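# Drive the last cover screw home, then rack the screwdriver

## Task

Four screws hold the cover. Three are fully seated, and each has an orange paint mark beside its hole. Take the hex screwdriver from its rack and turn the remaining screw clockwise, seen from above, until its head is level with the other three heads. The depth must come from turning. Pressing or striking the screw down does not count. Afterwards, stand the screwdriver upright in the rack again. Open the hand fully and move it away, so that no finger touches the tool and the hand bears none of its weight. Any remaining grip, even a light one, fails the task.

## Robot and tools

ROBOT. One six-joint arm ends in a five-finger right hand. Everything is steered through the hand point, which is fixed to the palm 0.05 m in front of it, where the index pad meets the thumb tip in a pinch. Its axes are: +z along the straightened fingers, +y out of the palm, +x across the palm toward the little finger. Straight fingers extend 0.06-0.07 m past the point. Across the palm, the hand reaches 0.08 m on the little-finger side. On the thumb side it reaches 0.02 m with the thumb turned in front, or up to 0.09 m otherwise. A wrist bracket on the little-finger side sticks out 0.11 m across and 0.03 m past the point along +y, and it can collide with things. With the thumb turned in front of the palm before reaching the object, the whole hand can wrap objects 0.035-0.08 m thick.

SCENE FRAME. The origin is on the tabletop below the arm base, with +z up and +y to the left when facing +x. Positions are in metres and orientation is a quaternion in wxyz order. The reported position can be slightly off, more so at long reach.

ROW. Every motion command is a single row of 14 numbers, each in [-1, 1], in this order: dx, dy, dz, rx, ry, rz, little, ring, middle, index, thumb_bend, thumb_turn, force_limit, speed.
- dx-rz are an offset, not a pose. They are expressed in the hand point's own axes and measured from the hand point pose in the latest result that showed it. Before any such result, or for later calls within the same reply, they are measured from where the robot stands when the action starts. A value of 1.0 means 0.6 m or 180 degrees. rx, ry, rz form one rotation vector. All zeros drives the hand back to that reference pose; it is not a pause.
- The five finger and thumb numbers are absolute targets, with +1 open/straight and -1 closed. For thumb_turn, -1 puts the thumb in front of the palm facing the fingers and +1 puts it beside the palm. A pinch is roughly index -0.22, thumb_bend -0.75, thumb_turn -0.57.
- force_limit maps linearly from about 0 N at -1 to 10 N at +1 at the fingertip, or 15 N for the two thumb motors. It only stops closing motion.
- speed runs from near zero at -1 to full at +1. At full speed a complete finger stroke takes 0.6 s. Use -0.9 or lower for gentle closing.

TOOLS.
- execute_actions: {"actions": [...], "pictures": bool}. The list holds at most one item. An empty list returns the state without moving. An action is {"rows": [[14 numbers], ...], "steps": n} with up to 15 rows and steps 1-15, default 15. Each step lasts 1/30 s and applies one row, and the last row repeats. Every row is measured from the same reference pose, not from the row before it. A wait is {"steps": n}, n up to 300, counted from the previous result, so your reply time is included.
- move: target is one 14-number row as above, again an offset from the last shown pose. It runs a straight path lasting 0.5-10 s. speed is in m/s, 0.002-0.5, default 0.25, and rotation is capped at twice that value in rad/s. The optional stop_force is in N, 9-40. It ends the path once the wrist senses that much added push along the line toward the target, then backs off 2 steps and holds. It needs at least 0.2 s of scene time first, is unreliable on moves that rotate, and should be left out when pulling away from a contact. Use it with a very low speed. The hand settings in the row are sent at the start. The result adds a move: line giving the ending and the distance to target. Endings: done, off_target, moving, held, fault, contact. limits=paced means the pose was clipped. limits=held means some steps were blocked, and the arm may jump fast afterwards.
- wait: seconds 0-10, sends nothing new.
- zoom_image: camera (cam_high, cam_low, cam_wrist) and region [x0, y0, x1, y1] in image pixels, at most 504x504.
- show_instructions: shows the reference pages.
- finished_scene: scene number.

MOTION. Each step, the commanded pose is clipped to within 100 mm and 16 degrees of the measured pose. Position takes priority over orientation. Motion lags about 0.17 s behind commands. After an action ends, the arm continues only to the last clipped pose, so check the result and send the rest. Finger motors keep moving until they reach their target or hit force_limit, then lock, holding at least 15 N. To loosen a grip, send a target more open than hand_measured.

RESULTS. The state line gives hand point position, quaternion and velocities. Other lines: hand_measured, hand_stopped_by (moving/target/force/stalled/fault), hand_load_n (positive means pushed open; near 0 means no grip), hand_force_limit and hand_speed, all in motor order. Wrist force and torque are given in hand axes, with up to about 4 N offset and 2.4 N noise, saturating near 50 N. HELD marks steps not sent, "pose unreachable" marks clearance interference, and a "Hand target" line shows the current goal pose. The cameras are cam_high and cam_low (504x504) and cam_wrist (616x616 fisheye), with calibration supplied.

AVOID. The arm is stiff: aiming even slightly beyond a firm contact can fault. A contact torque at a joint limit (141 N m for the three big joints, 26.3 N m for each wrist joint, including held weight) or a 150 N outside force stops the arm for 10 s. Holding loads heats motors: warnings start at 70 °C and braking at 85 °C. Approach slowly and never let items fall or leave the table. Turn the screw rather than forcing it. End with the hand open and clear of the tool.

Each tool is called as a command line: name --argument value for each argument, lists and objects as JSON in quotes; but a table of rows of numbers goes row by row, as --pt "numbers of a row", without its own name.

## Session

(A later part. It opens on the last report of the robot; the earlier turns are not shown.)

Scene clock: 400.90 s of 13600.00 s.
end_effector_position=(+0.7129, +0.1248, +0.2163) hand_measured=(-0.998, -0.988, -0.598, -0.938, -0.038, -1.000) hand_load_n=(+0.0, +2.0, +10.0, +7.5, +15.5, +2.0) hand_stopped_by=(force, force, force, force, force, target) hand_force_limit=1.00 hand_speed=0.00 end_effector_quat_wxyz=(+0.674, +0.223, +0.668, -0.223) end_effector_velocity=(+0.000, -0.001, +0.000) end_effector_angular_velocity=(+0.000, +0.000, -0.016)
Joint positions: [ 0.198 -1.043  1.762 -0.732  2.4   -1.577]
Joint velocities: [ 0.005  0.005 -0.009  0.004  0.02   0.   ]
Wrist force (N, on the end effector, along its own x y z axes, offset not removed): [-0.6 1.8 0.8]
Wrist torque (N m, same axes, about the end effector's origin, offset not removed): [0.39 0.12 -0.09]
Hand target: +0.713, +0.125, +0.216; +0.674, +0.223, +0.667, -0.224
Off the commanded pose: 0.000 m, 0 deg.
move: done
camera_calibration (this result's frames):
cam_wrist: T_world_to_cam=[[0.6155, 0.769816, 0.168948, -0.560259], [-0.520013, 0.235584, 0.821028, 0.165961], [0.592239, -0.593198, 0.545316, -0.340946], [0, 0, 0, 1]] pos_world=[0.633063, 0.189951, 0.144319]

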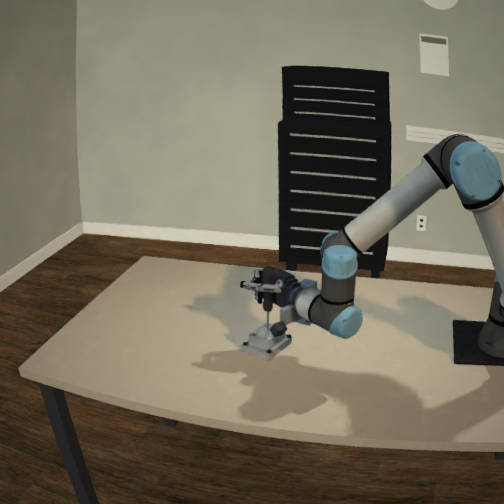

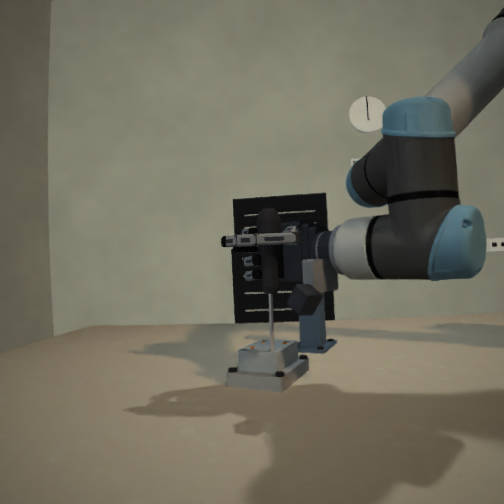

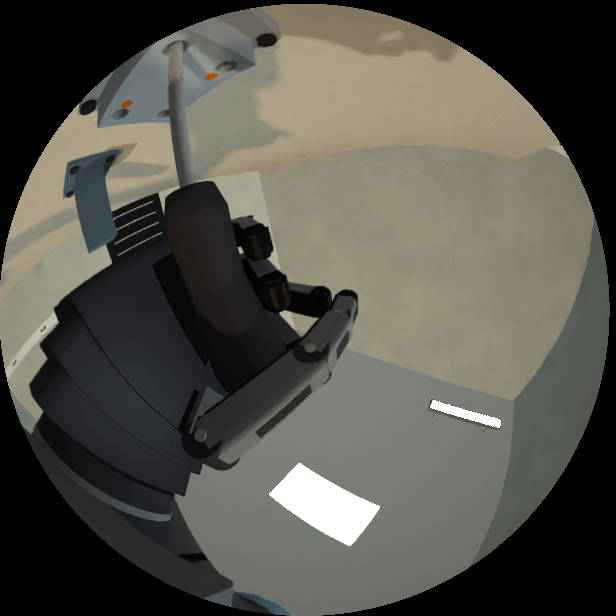

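move --target '[-0.03,0,0,0,0,0,-1,-1,-1,-1,-1,-1,1,0]' --speed 0.03

move --target '[0,0.04,0.02,0,0,0,-1,-1,-1,-1,-1,-1,1,0]' --speed 0.05

zoom_image --camera "cam_wrist" --region '[60,0,300,160]'

zoom_image --camera "cam_high" --region '[235,310,300,365]'

Scene clock: 403.97 s of 13600.00 s.
end_effector_position=(+0.7128, +0.1249, +0.2339) hand_measured=(-0.998, -0.988, -0.598, -0.938, -0.038, -1.000) hand_load_n=(+0.0, +2.5, +10.0, +7.5, +15.5, +2.0) hand_stopped_by=(force, force, force, force, force, target) hand_force_limit=1.00 hand_speed=0.00 end_effector_quat_wxyz=(+0.674, +0.223, +0.668, -0.223) end_effector_velocity=(+0.000, +0.000, +0.003) end_effector_angular_velocity=(+0.000, +0.000, +0.000)
Joint positions: [ 0.198 -1.071  1.75  -0.693  2.4   -1.577]
Joint velocities: [-0.    -0.004 -0.002  0.006 -0.     0.   ]
Wrist force (N, on the end effector, along its own x y z axes, offset not removed): [2.0 1.0 2.0]
Wrist torque (N m, same axes, about the end effector's origin, offset not removed): [0.15 -0.24 0.16]
Hand target: +0.713, +0.125, +0.234; +0.674, +0.223, +0.668, -0.223
Off the commanded pose: 0.000 m, 0 deg.
move: done
camera_calibration (this result's frames):
cam_wrist: T_world_to_cam=[[0.615511, 0.769819, 0.168892, -0.563218], [-0.520007, 0.23565, 0.821012, 0.15136], [0.592232, -0.593168, 0.545357, -0.350439], [0, 0, 0, 1]] pos_world=[0.632917, 0.190039, 0.161969]

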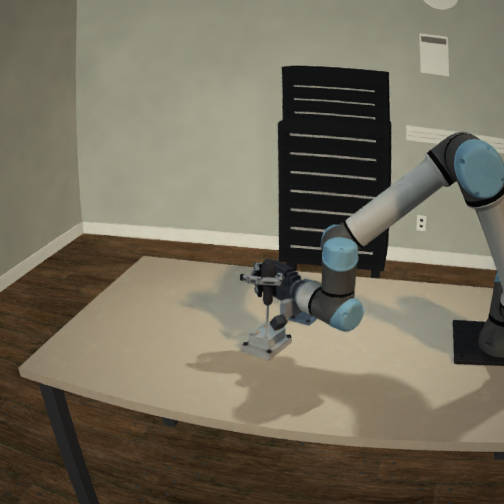

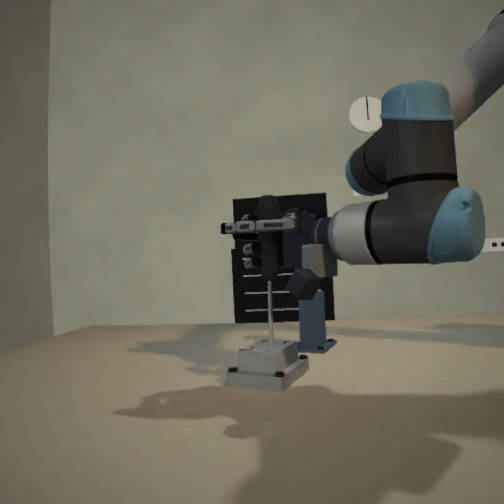

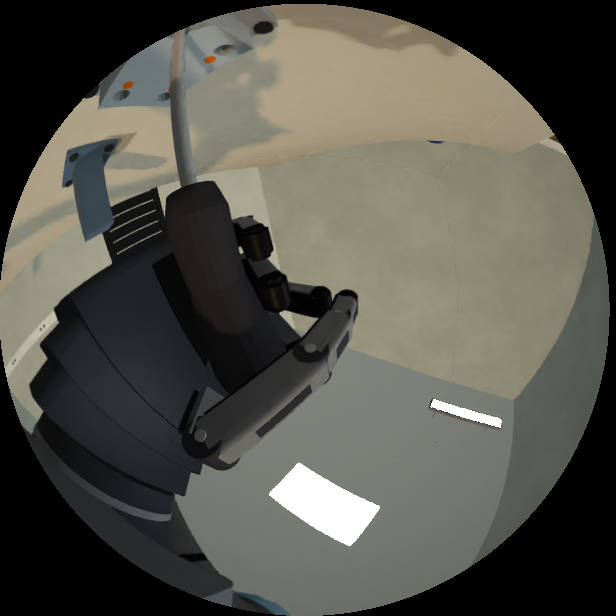

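Scene clock: 404.93 s of 13600.00 s.
end_effector_position=(+0.7364, +0.1368, +0.2340) hand_measured=(-0.998, -0.988, -0.598, -0.936, -0.038, -1.000) hand_load_n=(+0.0, +0.0, +10.0, +10.5, +15.5, +2.0) hand_stopped_by=(force, force, force, force, force, target) hand_force_limit=1.00 hand_speed=0.00 end_effector_quat_wxyz=(+0.674, +0.223, +0.668, -0.223) end_effector_velocity=(+0.003, +0.001, -0.000) end_effector_angular_velocity=(-0.000, +0.001, -0.002)
Joint positions: [ 0.211 -1.02   1.664 -0.658  2.414 -1.577]
Joint velocities: [ 0.001  0.006 -0.011  0.006  0.002 -0.   ]
Wrist force (N, on the end effector, along its own x y z axes, offset not removed): [-4.2 1.3 0.8]
Wrist torque (N m, same axes, about the end effector's origin, offset not removed): [0.36 0.15 -0.36]
Hand target: +0.737, +0.137, +0.234; +0.674, +0.223, +0.668, -0.223
Off the commanded pose: 0.000 m, 0 deg.
move: done
camera_calibration (this result's frames):
cam_wrist: T_world_to_cam=[[0.615489, 0.769878, 0.168707, -0.586888], [-0.519969, 0.235787, 0.820997, 0.160712], [0.592288, -0.593037, 0.545437, -0.357572], [0, 0, 0, 1]] pos_world=[0.656574, 0.201885, 0.162101]

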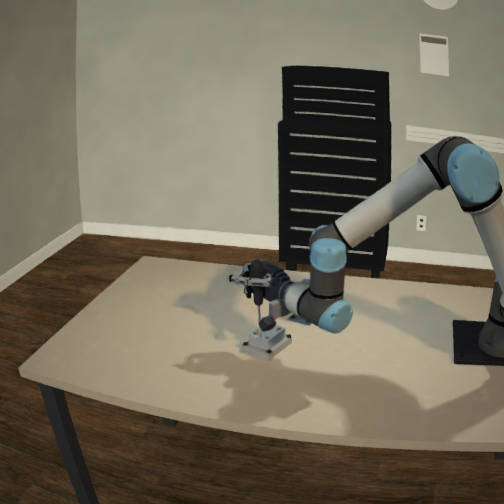

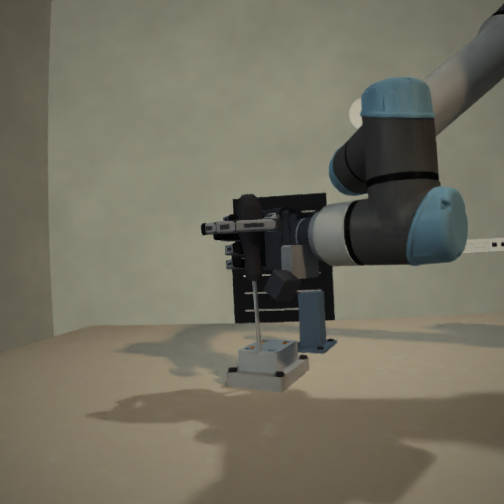

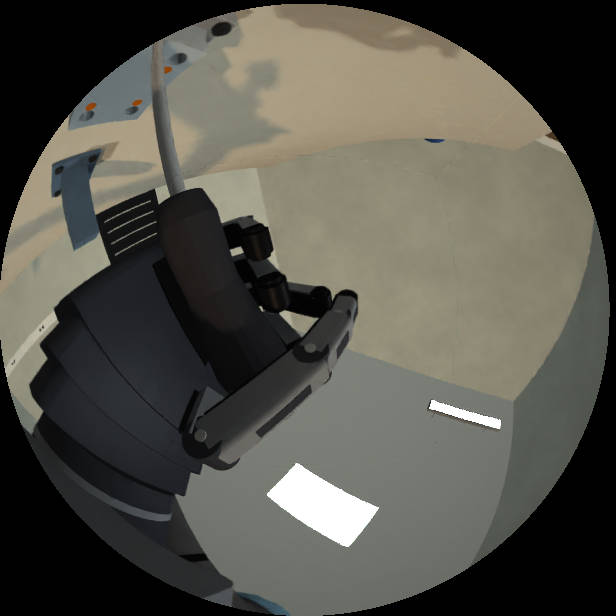

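Region (60, 0, 300, 160) of cam_wrist's 616x616 image, scaled by 2.100, with more detail than that image has.

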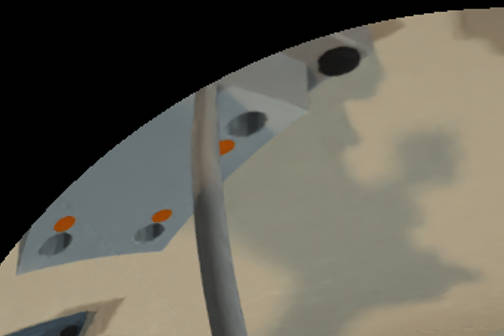

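Region (235, 310, 300, 365) of cam_high's 504x504 image, scaled by 7.754, with more detail than that image has; it fills the top 426 rows of this view, and the rest is white.

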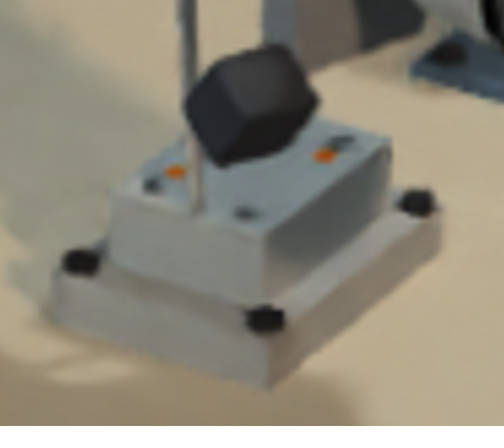

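execute_actions --actions '[]'

Scene clock: 408.67 s of 13600.00 s.
end_effector_position=(+0.7368, +0.1369, +0.2340) hand_measured=(-0.998, -0.988, -0.598, -0.936, -0.038, -1.000) hand_load_n=(+0.0, +0.0, +10.0, +10.5, +15.5, +2.0) hand_stopped_by=(force, force, force, force, force, target) hand_force_limit=1.00 hand_speed=0.00 end_effector_quat_wxyz=(+0.674, +0.223, +0.668, -0.223) end_effector_velocity=(-0.000, +0.001, +0.000) end_effector_angular_velocity=(-0.000, +0.000, +0.001)
Joint positions: [ 0.212 -1.019  1.662 -0.657  2.414 -1.577]
Joint velocities: [ 0.001 -0.    -0.     0.     0.    -0.   ]
Wrist force (N, on the end effector, along its own x y z axes, offset not removed): [-5.4 0.9 0.9]
Wrist torque (N m, same axes, about the end effector's origin, offset not removed): [0.31 0.32 -0.42]
Hand target: +0.737, +0.137, +0.234; +0.674, +0.223, +0.668, -0.223
Off the commanded pose: 0.000 m, 0 deg.
Steps of this call (steps 1 to 90: nothing new was sent; then 0.73 s passed at rest). Readings (end_effector_position | what the end effector reports):
1: (+0.7365, +0.1368, +0.2340) | hand_measured=(-0.998, -0.988, -0.598, -0.936, -0.038, -1.000) hand_load_n=(+0.0, +0.0, +10.0, +10.5, +15.5, +2.0) hand_stopped_by=(force, force, force, force, force, target) hand_force_limit=1.00 hand_speed=0.00
2: (+0.7366, +0.1369, +0.2340) | hand_measured=(-0.998, -0.988, -0.598, -0.936, -0.038, -1.000) hand_load_n=(+0.0, +0.0, +10.0, +10.5, +15.5, +2.0) hand_stopped_by=(force, force, force, force, force, target) hand_force_limit=1.00 hand_speed=0.00
4: (+0.7367, +0.1369, +0.2340) | hand_measured=(-0.998, -0.988, -0.598, -0.936, -0.038, -1.000) hand_load_n=(+0.0, +0.0, +10.0, +10.5, +15.5, +2.0) hand_stopped_by=(force, force, force, force, force, target) hand_force_limit=1.00 hand_speed=0.00
8: (+0.7367, +0.1369, +0.2340) | hand_measured=(-0.998, -0.988, -0.598, -0.936, -0.038, -1.000) hand_load_n=(+0.0, +0.0, +10.0, +10.5, +15.5, +2.0) hand_stopped_by=(force, force, force, force, force, target) hand_force_limit=1.00 hand_speed=0.00
90: the state above
camera_calibration (this result's frames):
cam_wrist: T_world_to_cam=[[0.615506, 0.769822, 0.168899, -0.58725], [-0.520012, 0.235642, 0.821012, 0.160897], [0.592233, -0.593167, 0.545356, -0.357595], [0, 0, 0, 1]] pos_world=[0.656904, 0.20205, 0.162105]

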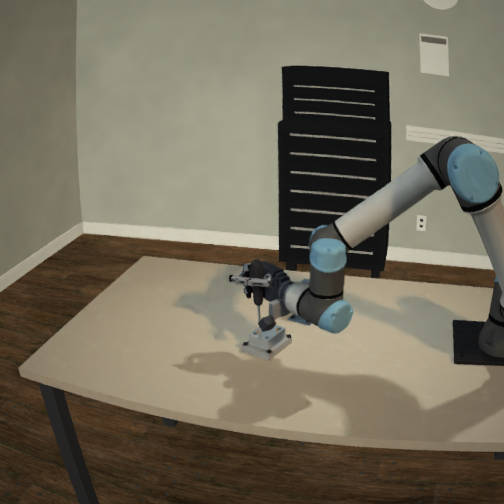

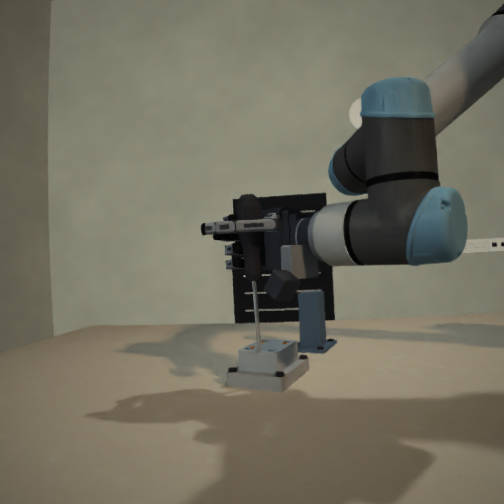

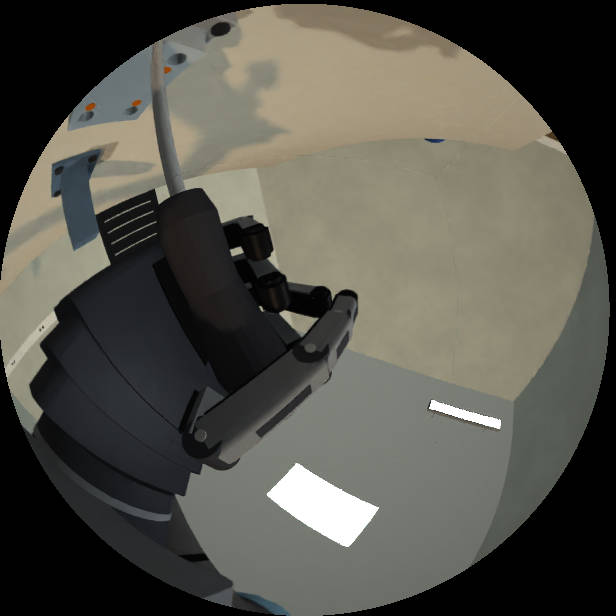

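move --target '[0,-0.0397,-0.020,0,0,0,-1,-1,-1,-1,-1,-1,1,0]' --speed 0.08

zoom_image --camera "cam_wrist" --region '[40,0,300,220]'

zoom_image --camera "cam_high" --region '[230,300,310,370]'

Scene clock: 410.63 s of 13600.00 s.
end_effector_position=(+0.7132, +0.1252, +0.2339) hand_measured=(-0.998, -0.988, -0.598, -0.936, -0.038, -1.000) hand_load_n=(+1.5, +7.5, +10.0, +5.5, +15.5, +2.0) hand_stopped_by=(force, force, force, force, force, target) hand_force_limit=1.00 hand_speed=0.00 end_effector_quat_wxyz=(+0.674, +0.223, +0.668, -0.223) end_effector_velocity=(-0.002, -0.002, +0.001) end_effector_angular_velocity=(-0.001, -0.001, -0.001)
Joint positions: [ 0.198 -1.07   1.748 -0.692  2.401 -1.577]
Joint velocities: [-0.002 -0.006  0.009 -0.005 -0.002 -0.002]
Wrist force (N, on the end effector, along its own x y z axes, offset not removed): [-13.2 3.2 1.7]
Wrist torque (N m, same axes, about the end effector's origin, offset not removed): [0.26 0.21 0.21]
Hand target: +0.713, +0.125, +0.234; +0.674, +0.223, +0.668, -0.223
Off the commanded pose: 0.000 m, 0 deg.
move: done
camera_calibration (this result's frames):
cam_wrist: T_world_to_cam=[[0.615525, 0.769747, 0.169169, -0.5638], [-0.520102, 0.235463, 0.821006, 0.151606], [0.592134, -0.593335, 0.545281, -0.350425], [0, 0, 0, 1]] pos_world=[0.633383, 0.190366, 0.161988]

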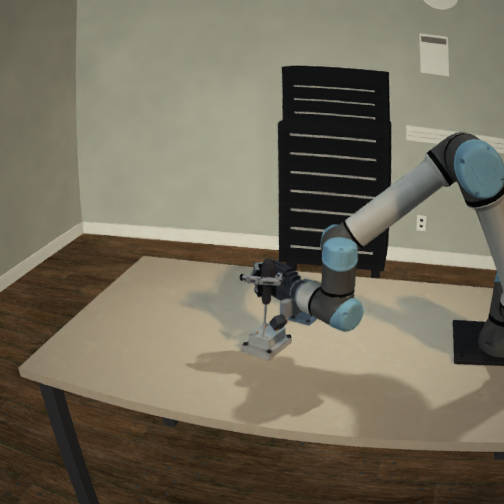

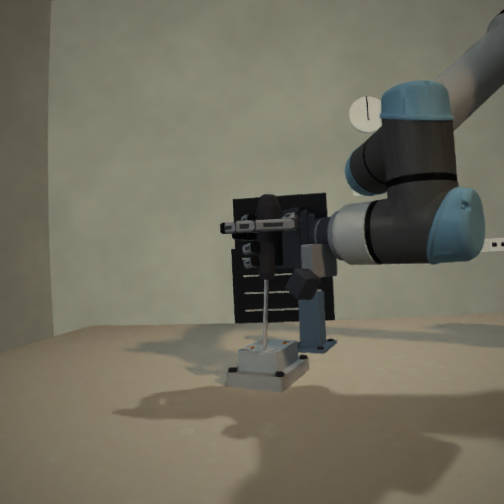

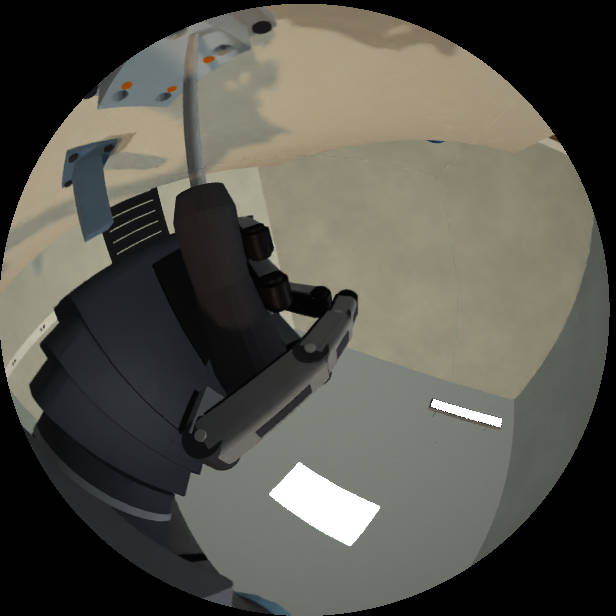

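Region (40, 0, 300, 220) of cam_wrist's 616x616 image, scaled by 1.938, with more detail than that image has; it fills the top 426 rows of this view, and the rest is white.

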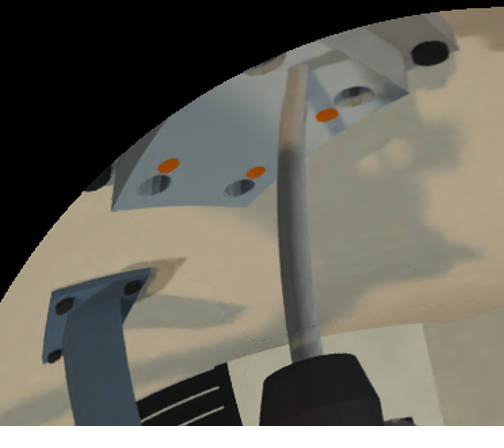

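Region (230, 300, 310, 370) of cam_high's 504x504 image, scaled by 6.300, with more detail than that image has; it fills the top 441 rows of this view, and the rest is white.

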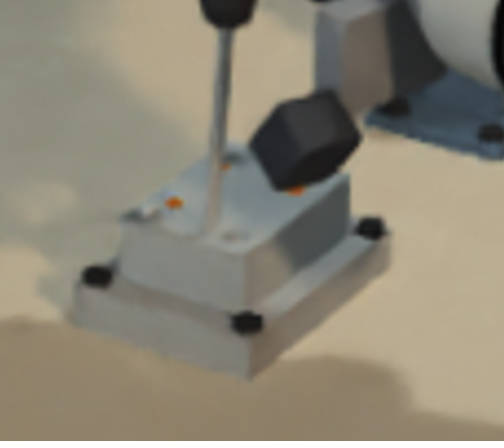

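move --target '[-0.008,-0.007,-0.011,0,0,0,-1,-1,-1,-1,-1,-1,1,0]' --speed 0.03

zoom_image --camera "cam_low" --region '[215,250,315,395]'

zoom_image --camera "cam_high" --region '[230,270,330,370]'

Scene clock: 412.67 s of 13600.00 s.
end_effector_position=(+0.7057, +0.1258, +0.2385) hand_measured=(-0.998, -0.988, -0.598, -0.936, -0.038, -1.000) hand_load_n=(+0.0, +3.5, +10.0, +6.5, +15.5, +1.5) hand_stopped_by=(force, force, force, force, force, target) hand_force_limit=1.00 hand_speed=0.00 end_effector_quat_wxyz=(+0.674, +0.223, +0.668, -0.223) end_effector_velocity=(-0.002, +0.000, +0.002) end_effector_angular_velocity=(+0.001, -0.002, +0.001)
Joint positions: [ 0.202 -1.089  1.766 -0.69   2.405 -1.577]
Joint velocities: [ 0.001 -0.006  0.005  0.     0.     0.001]
Wrist force (N, on the end effector, along its own x y z axes, offset not removed): [1.4 1.1 0.4]
Wrist torque (N m, same axes, about the end effector's origin, offset not removed): [0.23 -0.17 0.10]
Hand target: +0.705, +0.126, +0.239; +0.674, +0.223, +0.668, -0.223
Off the commanded pose: 0.000 m, 0 deg.
move: done
camera_calibration (this result's frames):
cam_wrist: T_world_to_cam=[[0.615546, 0.769747, 0.169096, -0.560374], [-0.520057, 0.235516, 0.821019, 0.143789], [0.592152, -0.593314, 0.545283, -0.34811], [0, 0, 0, 1]] pos_world=[0.625849, 0.190943, 0.166522]

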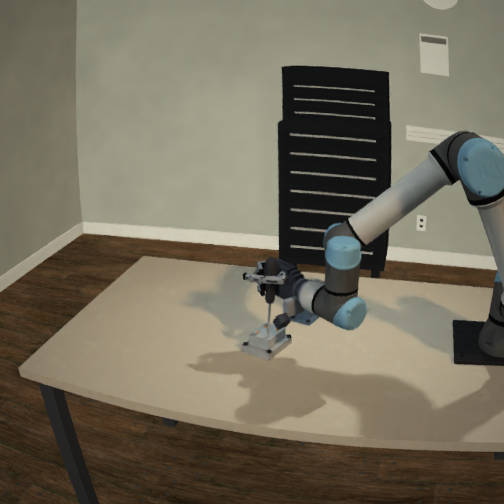

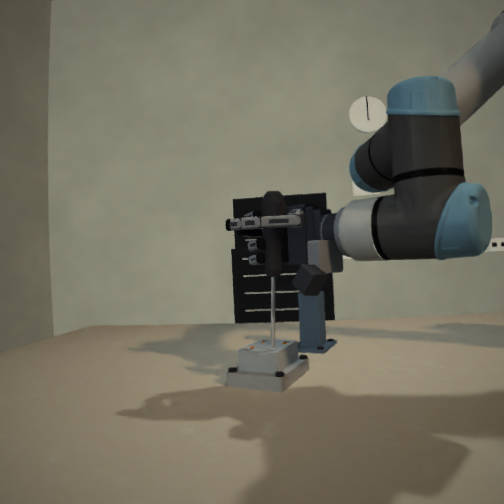

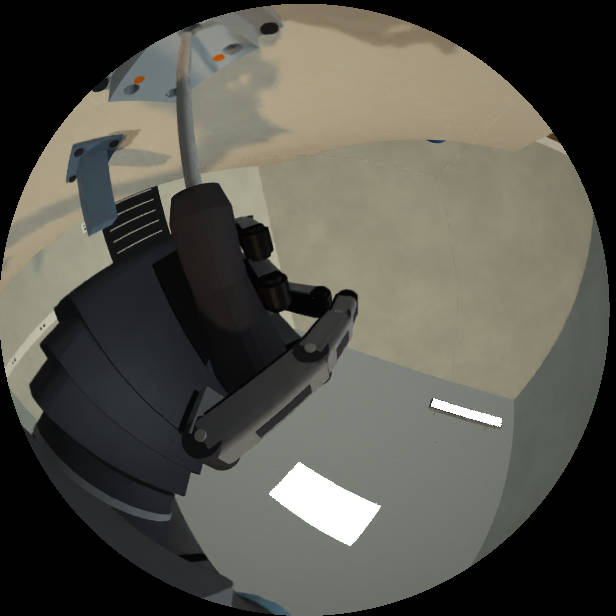

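Region (215, 250, 315, 395) of cam_low's 504x504 image, scaled by 3.476, with more detail than that image has; it fills the left 348 columns of this view, and the rest is white.

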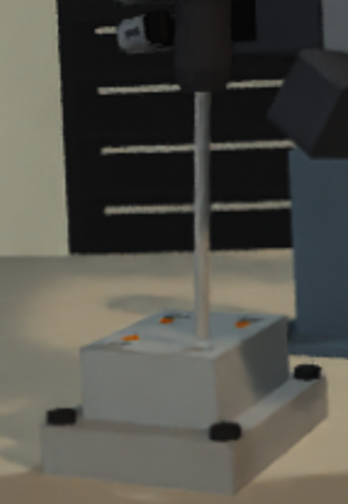

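Region (230, 270, 330, 370) of cam_high's 504x504 image, scaled by 5.040, with more detail than that image has.

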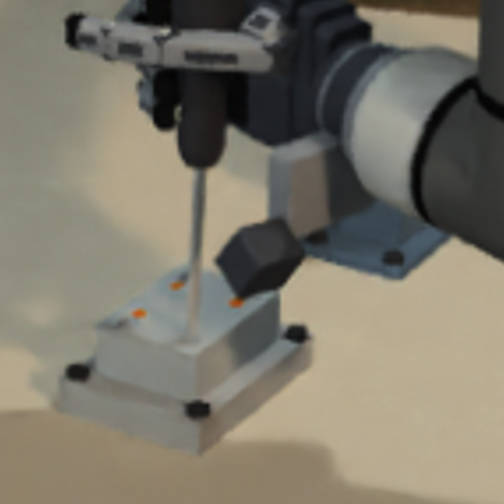

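move --target '[0.03,0,0,0,0,0,-1,-1,-1,-1,-1,-1,1,0]' --speed 0.003 --stop_force 9

zoom_image --camera "cam_high" --region '[230,270,330,370]'

Scene clock: 419.47 s of 13600.00 s.
end_effector_position=(+0.7058, +0.1257, +0.2206) hand_measured=(-0.998, -0.988, -0.598, -0.936, -0.038, -1.000) hand_load_n=(+0.0, +3.5, +10.0, +6.5, +15.5, +1.5) hand_stopped_by=(force, force, force, force, force, target) hand_force_limit=1.00 hand_speed=0.00 end_effector_quat_wxyz=(+0.674, +0.223, +0.668, -0.223) end_effector_velocity=(+0.000, -0.000, -0.000) end_effector_angular_velocity=(+0.000, -0.002, -0.001)
Joint positions: [ 0.202 -1.061  1.779 -0.731  2.405 -1.577]
Joint velocities: [-0.     0.001 -0.    -0.003  0.001 -0.   ]
Wrist force (N, on the end effector, along its own x y z axes, offset not removed): [0.9 2.2 -0.5]
Wrist torque (N m, same axes, about the end effector's origin, offset not removed): [0.47 0.00 0.08]
Hand target: +0.706, +0.126, +0.220; +0.674, +0.223, +0.668, -0.223
Off the commanded pose: 0.000 m, 0 deg.
move: done
camera_calibration (this result's frames):
cam_wrist: T_world_to_cam=[[0.615547, 0.769746, 0.169095, -0.557379], [-0.520053, 0.235514, 0.821023, 0.158576], [0.592155, -0.593316, 0.545278, -0.338481], [0, 0, 0, 1]] pos_world=[0.625994, 0.190867, 0.148623]

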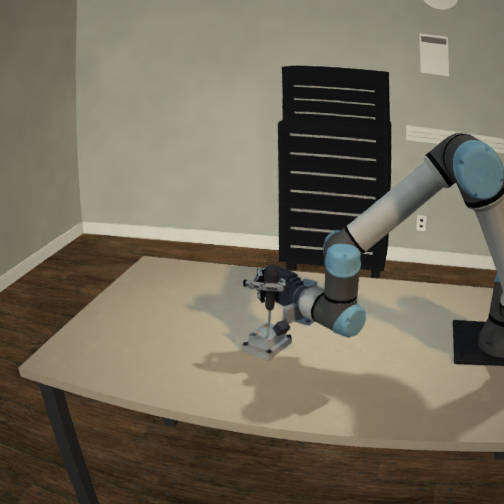

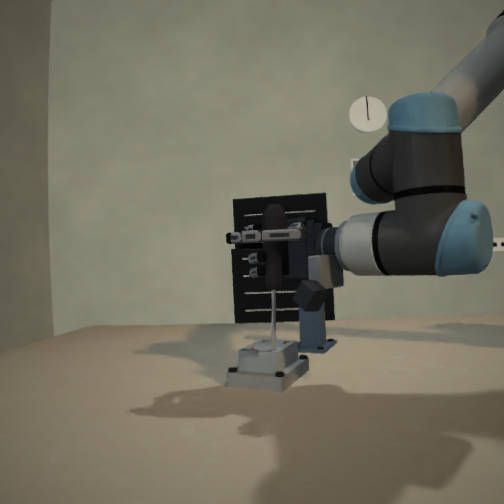

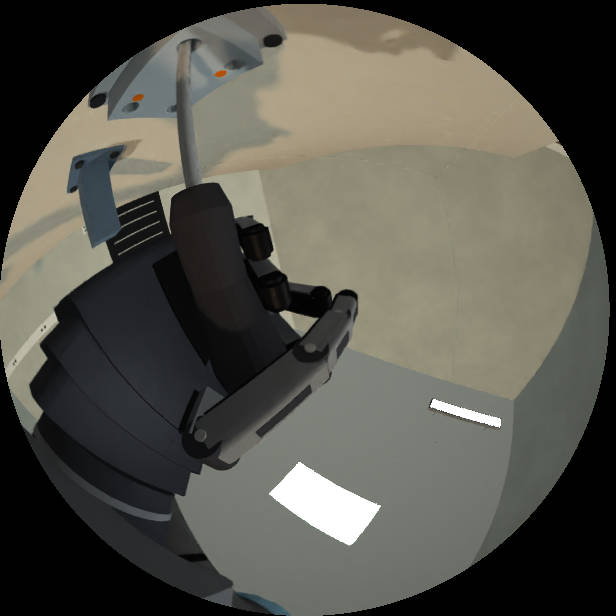

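Region (230, 270, 330, 370) of cam_high's 504x504 image, scaled by 5.040, with more detail than that image has.

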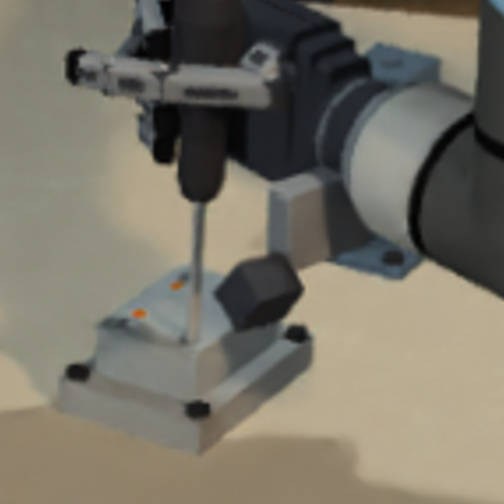

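Inside the counterbore; descending until contact.

move --target '[0.025,0,0,0,0,0,-1,-1,-1,-1,-1,-1,1,0]' --speed 0.003 --stop_force 9

Scene clock: 422.37 s of 13600.00 s.
end_effector_position=(+0.7059, +0.1257, +0.2150) hand_measured=(-0.998, -0.988, -0.598, -0.936, -0.038, -1.000) hand_load_n=(+0.0, +4.0, +10.0, +6.5, +15.5, +2.5) hand_stopped_by=(force, force, force, force, force, target) hand_force_limit=1.00 hand_speed=0.00 end_effector_quat_wxyz=(+0.675, +0.223, +0.667, -0.223) end_effector_velocity=(-0.000, -0.000, -0.000) end_effector_angular_velocity=(-0.001, +0.004, -0.000)
Joint positions: [ 0.202 -1.052  1.782 -0.744  2.404 -1.577]
Joint velocities: [-0.001 -0.001 -0.     0.005 -0.001  0.   ]
Wrist force (N, on the end effector, along its own x y z axes, offset not removed): [-12.5 4.3 -1.0]
Wrist torque (N m, same axes, about the end effector's origin, offset not removed): [0.69 0.73 -0.13]
Hand target: +0.706, +0.126, +0.215; +0.674, +0.223, +0.667, -0.223
Off the commanded pose: 0.009 m, 0 deg.
move: contact
camera_calibration (this result's frames):
cam_wrist: T_world_to_cam=[[0.615472, 0.769745, 0.169372, -0.55648], [-0.520357, 0.23545, 0.820848, 0.163477], [0.591965, -0.593343, 0.545455, -0.335384], [0, 0, 0, 1]] pos_world=[0.6261, 0.190859, 0.142999]

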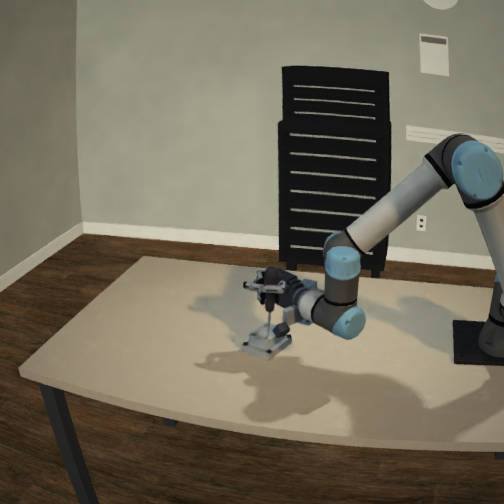

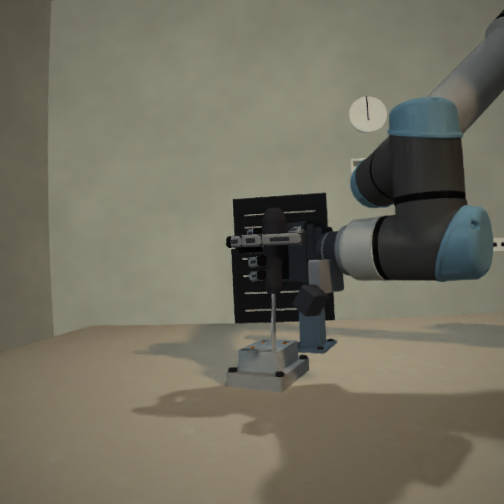

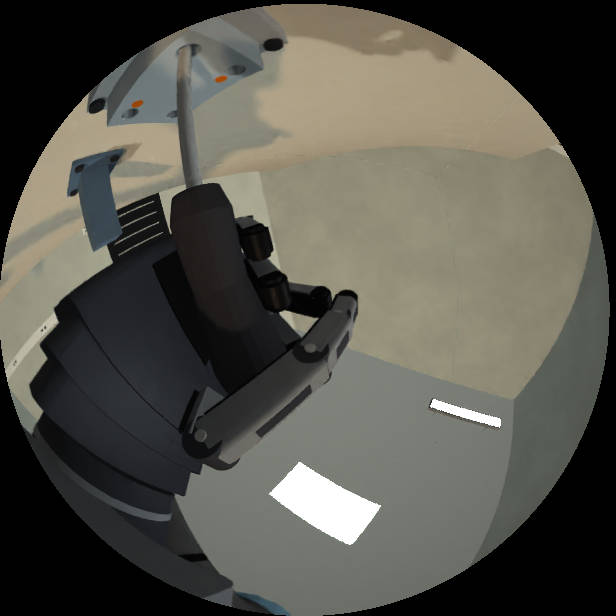

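move --target '[0.0005,-0.033,0.0162,0.1667,0,0,-1,-1,-1,-1,-1,-1,1,0]' --speed 0.05

move --target '[0.012,0,0,0,0,0,-1,-1,-1,-1,-1,-1,1,0]' --speed 0.003 --stop_force 9

Scene clock: 429.20 s of 13600.00 s.
end_effector_position=(+0.7019, +0.1041, +0.2146) hand_measured=(-0.998, -0.988, -0.598, -0.936, -0.038, -1.000) hand_load_n=(+0.0, +4.0, +10.0, +6.5, +15.5, +2.0) hand_stopped_by=(force, force, force, force, force, target) hand_force_limit=1.00 hand_speed=0.00 end_effector_quat_wxyz=(+0.594, +0.389, +0.587, -0.388) end_effector_velocity=(+0.000, -0.000, +0.001) end_effector_angular_velocity=(+0.001, -0.004, -0.015)
Joint positions: [ 0.311 -0.853  1.426 -0.631  3.035 -1.62 ]
Joint velocities: [ 0.002  0.006 -0.012 -0.006  0.017 -0.008]
Wrist force (N, on the end effector, along its own x y z axes, offset not removed): [-14.0 2.0 0.8]
Wrist torque (N m, same axes, about the end effector's origin, offset not removed): [0.23 0.38 -0.24]
Hand target: +0.702, +0.104, +0.215; +0.594, +0.390, +0.587, -0.388
Off the commanded pose: 0.000 m, 0 deg.
move: done
camera_calibration (this result's frames):
cam_wrist: T_world_to_cam=[[0.916653, 0.360031, 0.173565, -0.70694], [-0.336324, 0.460192, 0.82165, 0.0140213], [0.215947, -0.811542, 0.542923, -0.0585112], [0, 0, 0, 1]] pos_world=[0.66537, 0.200584, 0.142946]

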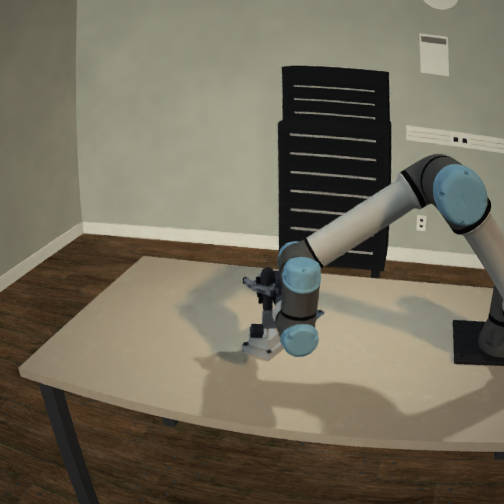

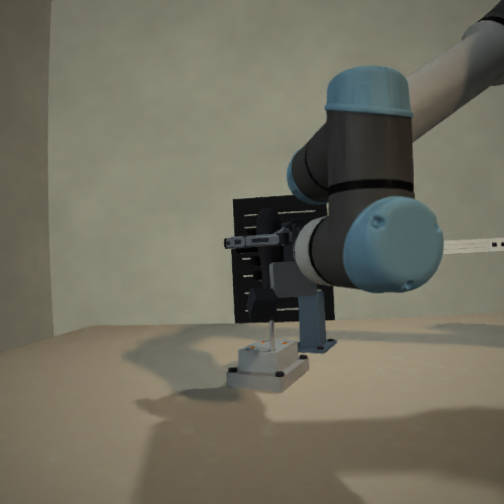

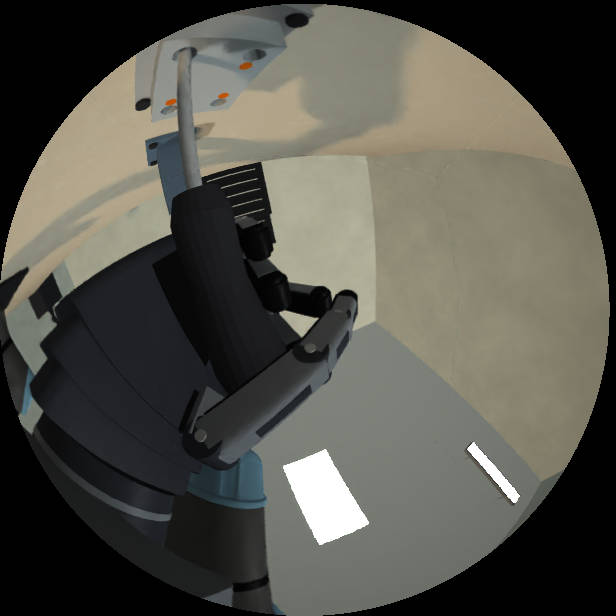

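Scene clock: 429.87 s of 13600.00 s.
end_effector_position=(+0.7020, +0.1041, +0.2138) hand_measured=(-0.998, -0.988, -0.598, -0.936, -0.038, -1.000) hand_load_n=(+0.0, +2.5, +10.0, +7.0, +15.0, +3.0) hand_stopped_by=(force, force, force, force, force, target) hand_force_limit=1.00 hand_speed=0.00 end_effector_quat_wxyz=(+0.594, +0.389, +0.587, -0.388) end_effector_velocity=(-0.000, +0.001, +0.001) end_effector_angular_velocity=(+0.000, -0.001, +0.001)
Joint positions: [ 0.311 -0.852  1.426 -0.633  3.035 -1.62 ]
Joint velocities: [ 0.001 -0.001 -0.     0.    -0.    -0.   ]
Wrist force (N, on the end effector, along its own x y z axes, offset not removed): [-20.2 4.2 -1.7]
Wrist torque (N m, same axes, about the end effector's origin, offset not removed): [0.49 0.95 -0.27]
Hand target: +0.702, +0.104, +0.214; +0.594, +0.389, +0.587, -0.388
Off the commanded pose: 0.006 m, 0 deg.
move: contact
camera_calibration (this result's frames):
cam_wrist: T_world_to_cam=[[0.916608, 0.360038, 0.173791, -0.706871], [-0.336511, 0.460117, 0.821616, 0.0148793], [0.215849, -0.811582, 0.542903, -0.0579388], [0, 0, 0, 1]] pos_world=[0.665436, 0.200632, 0.142078]

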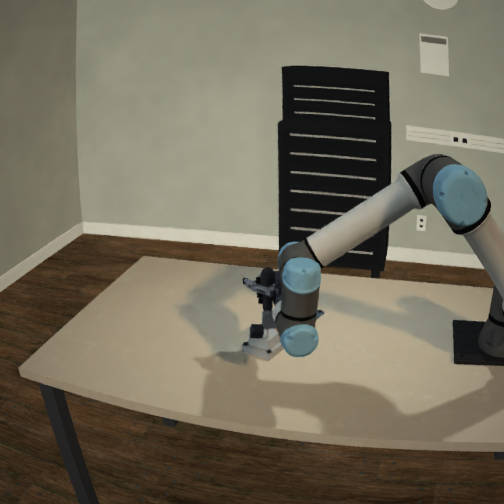

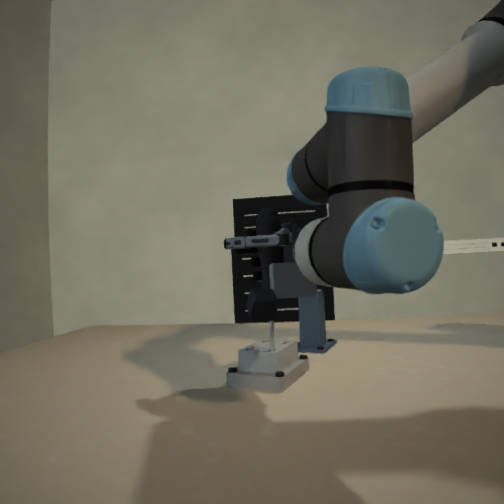

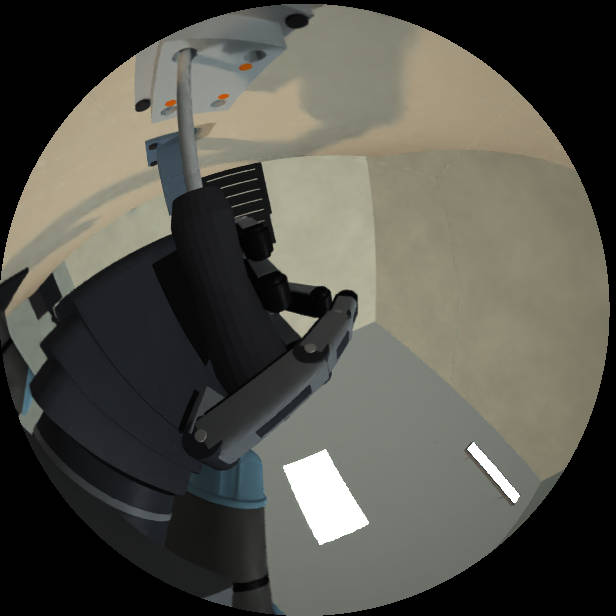

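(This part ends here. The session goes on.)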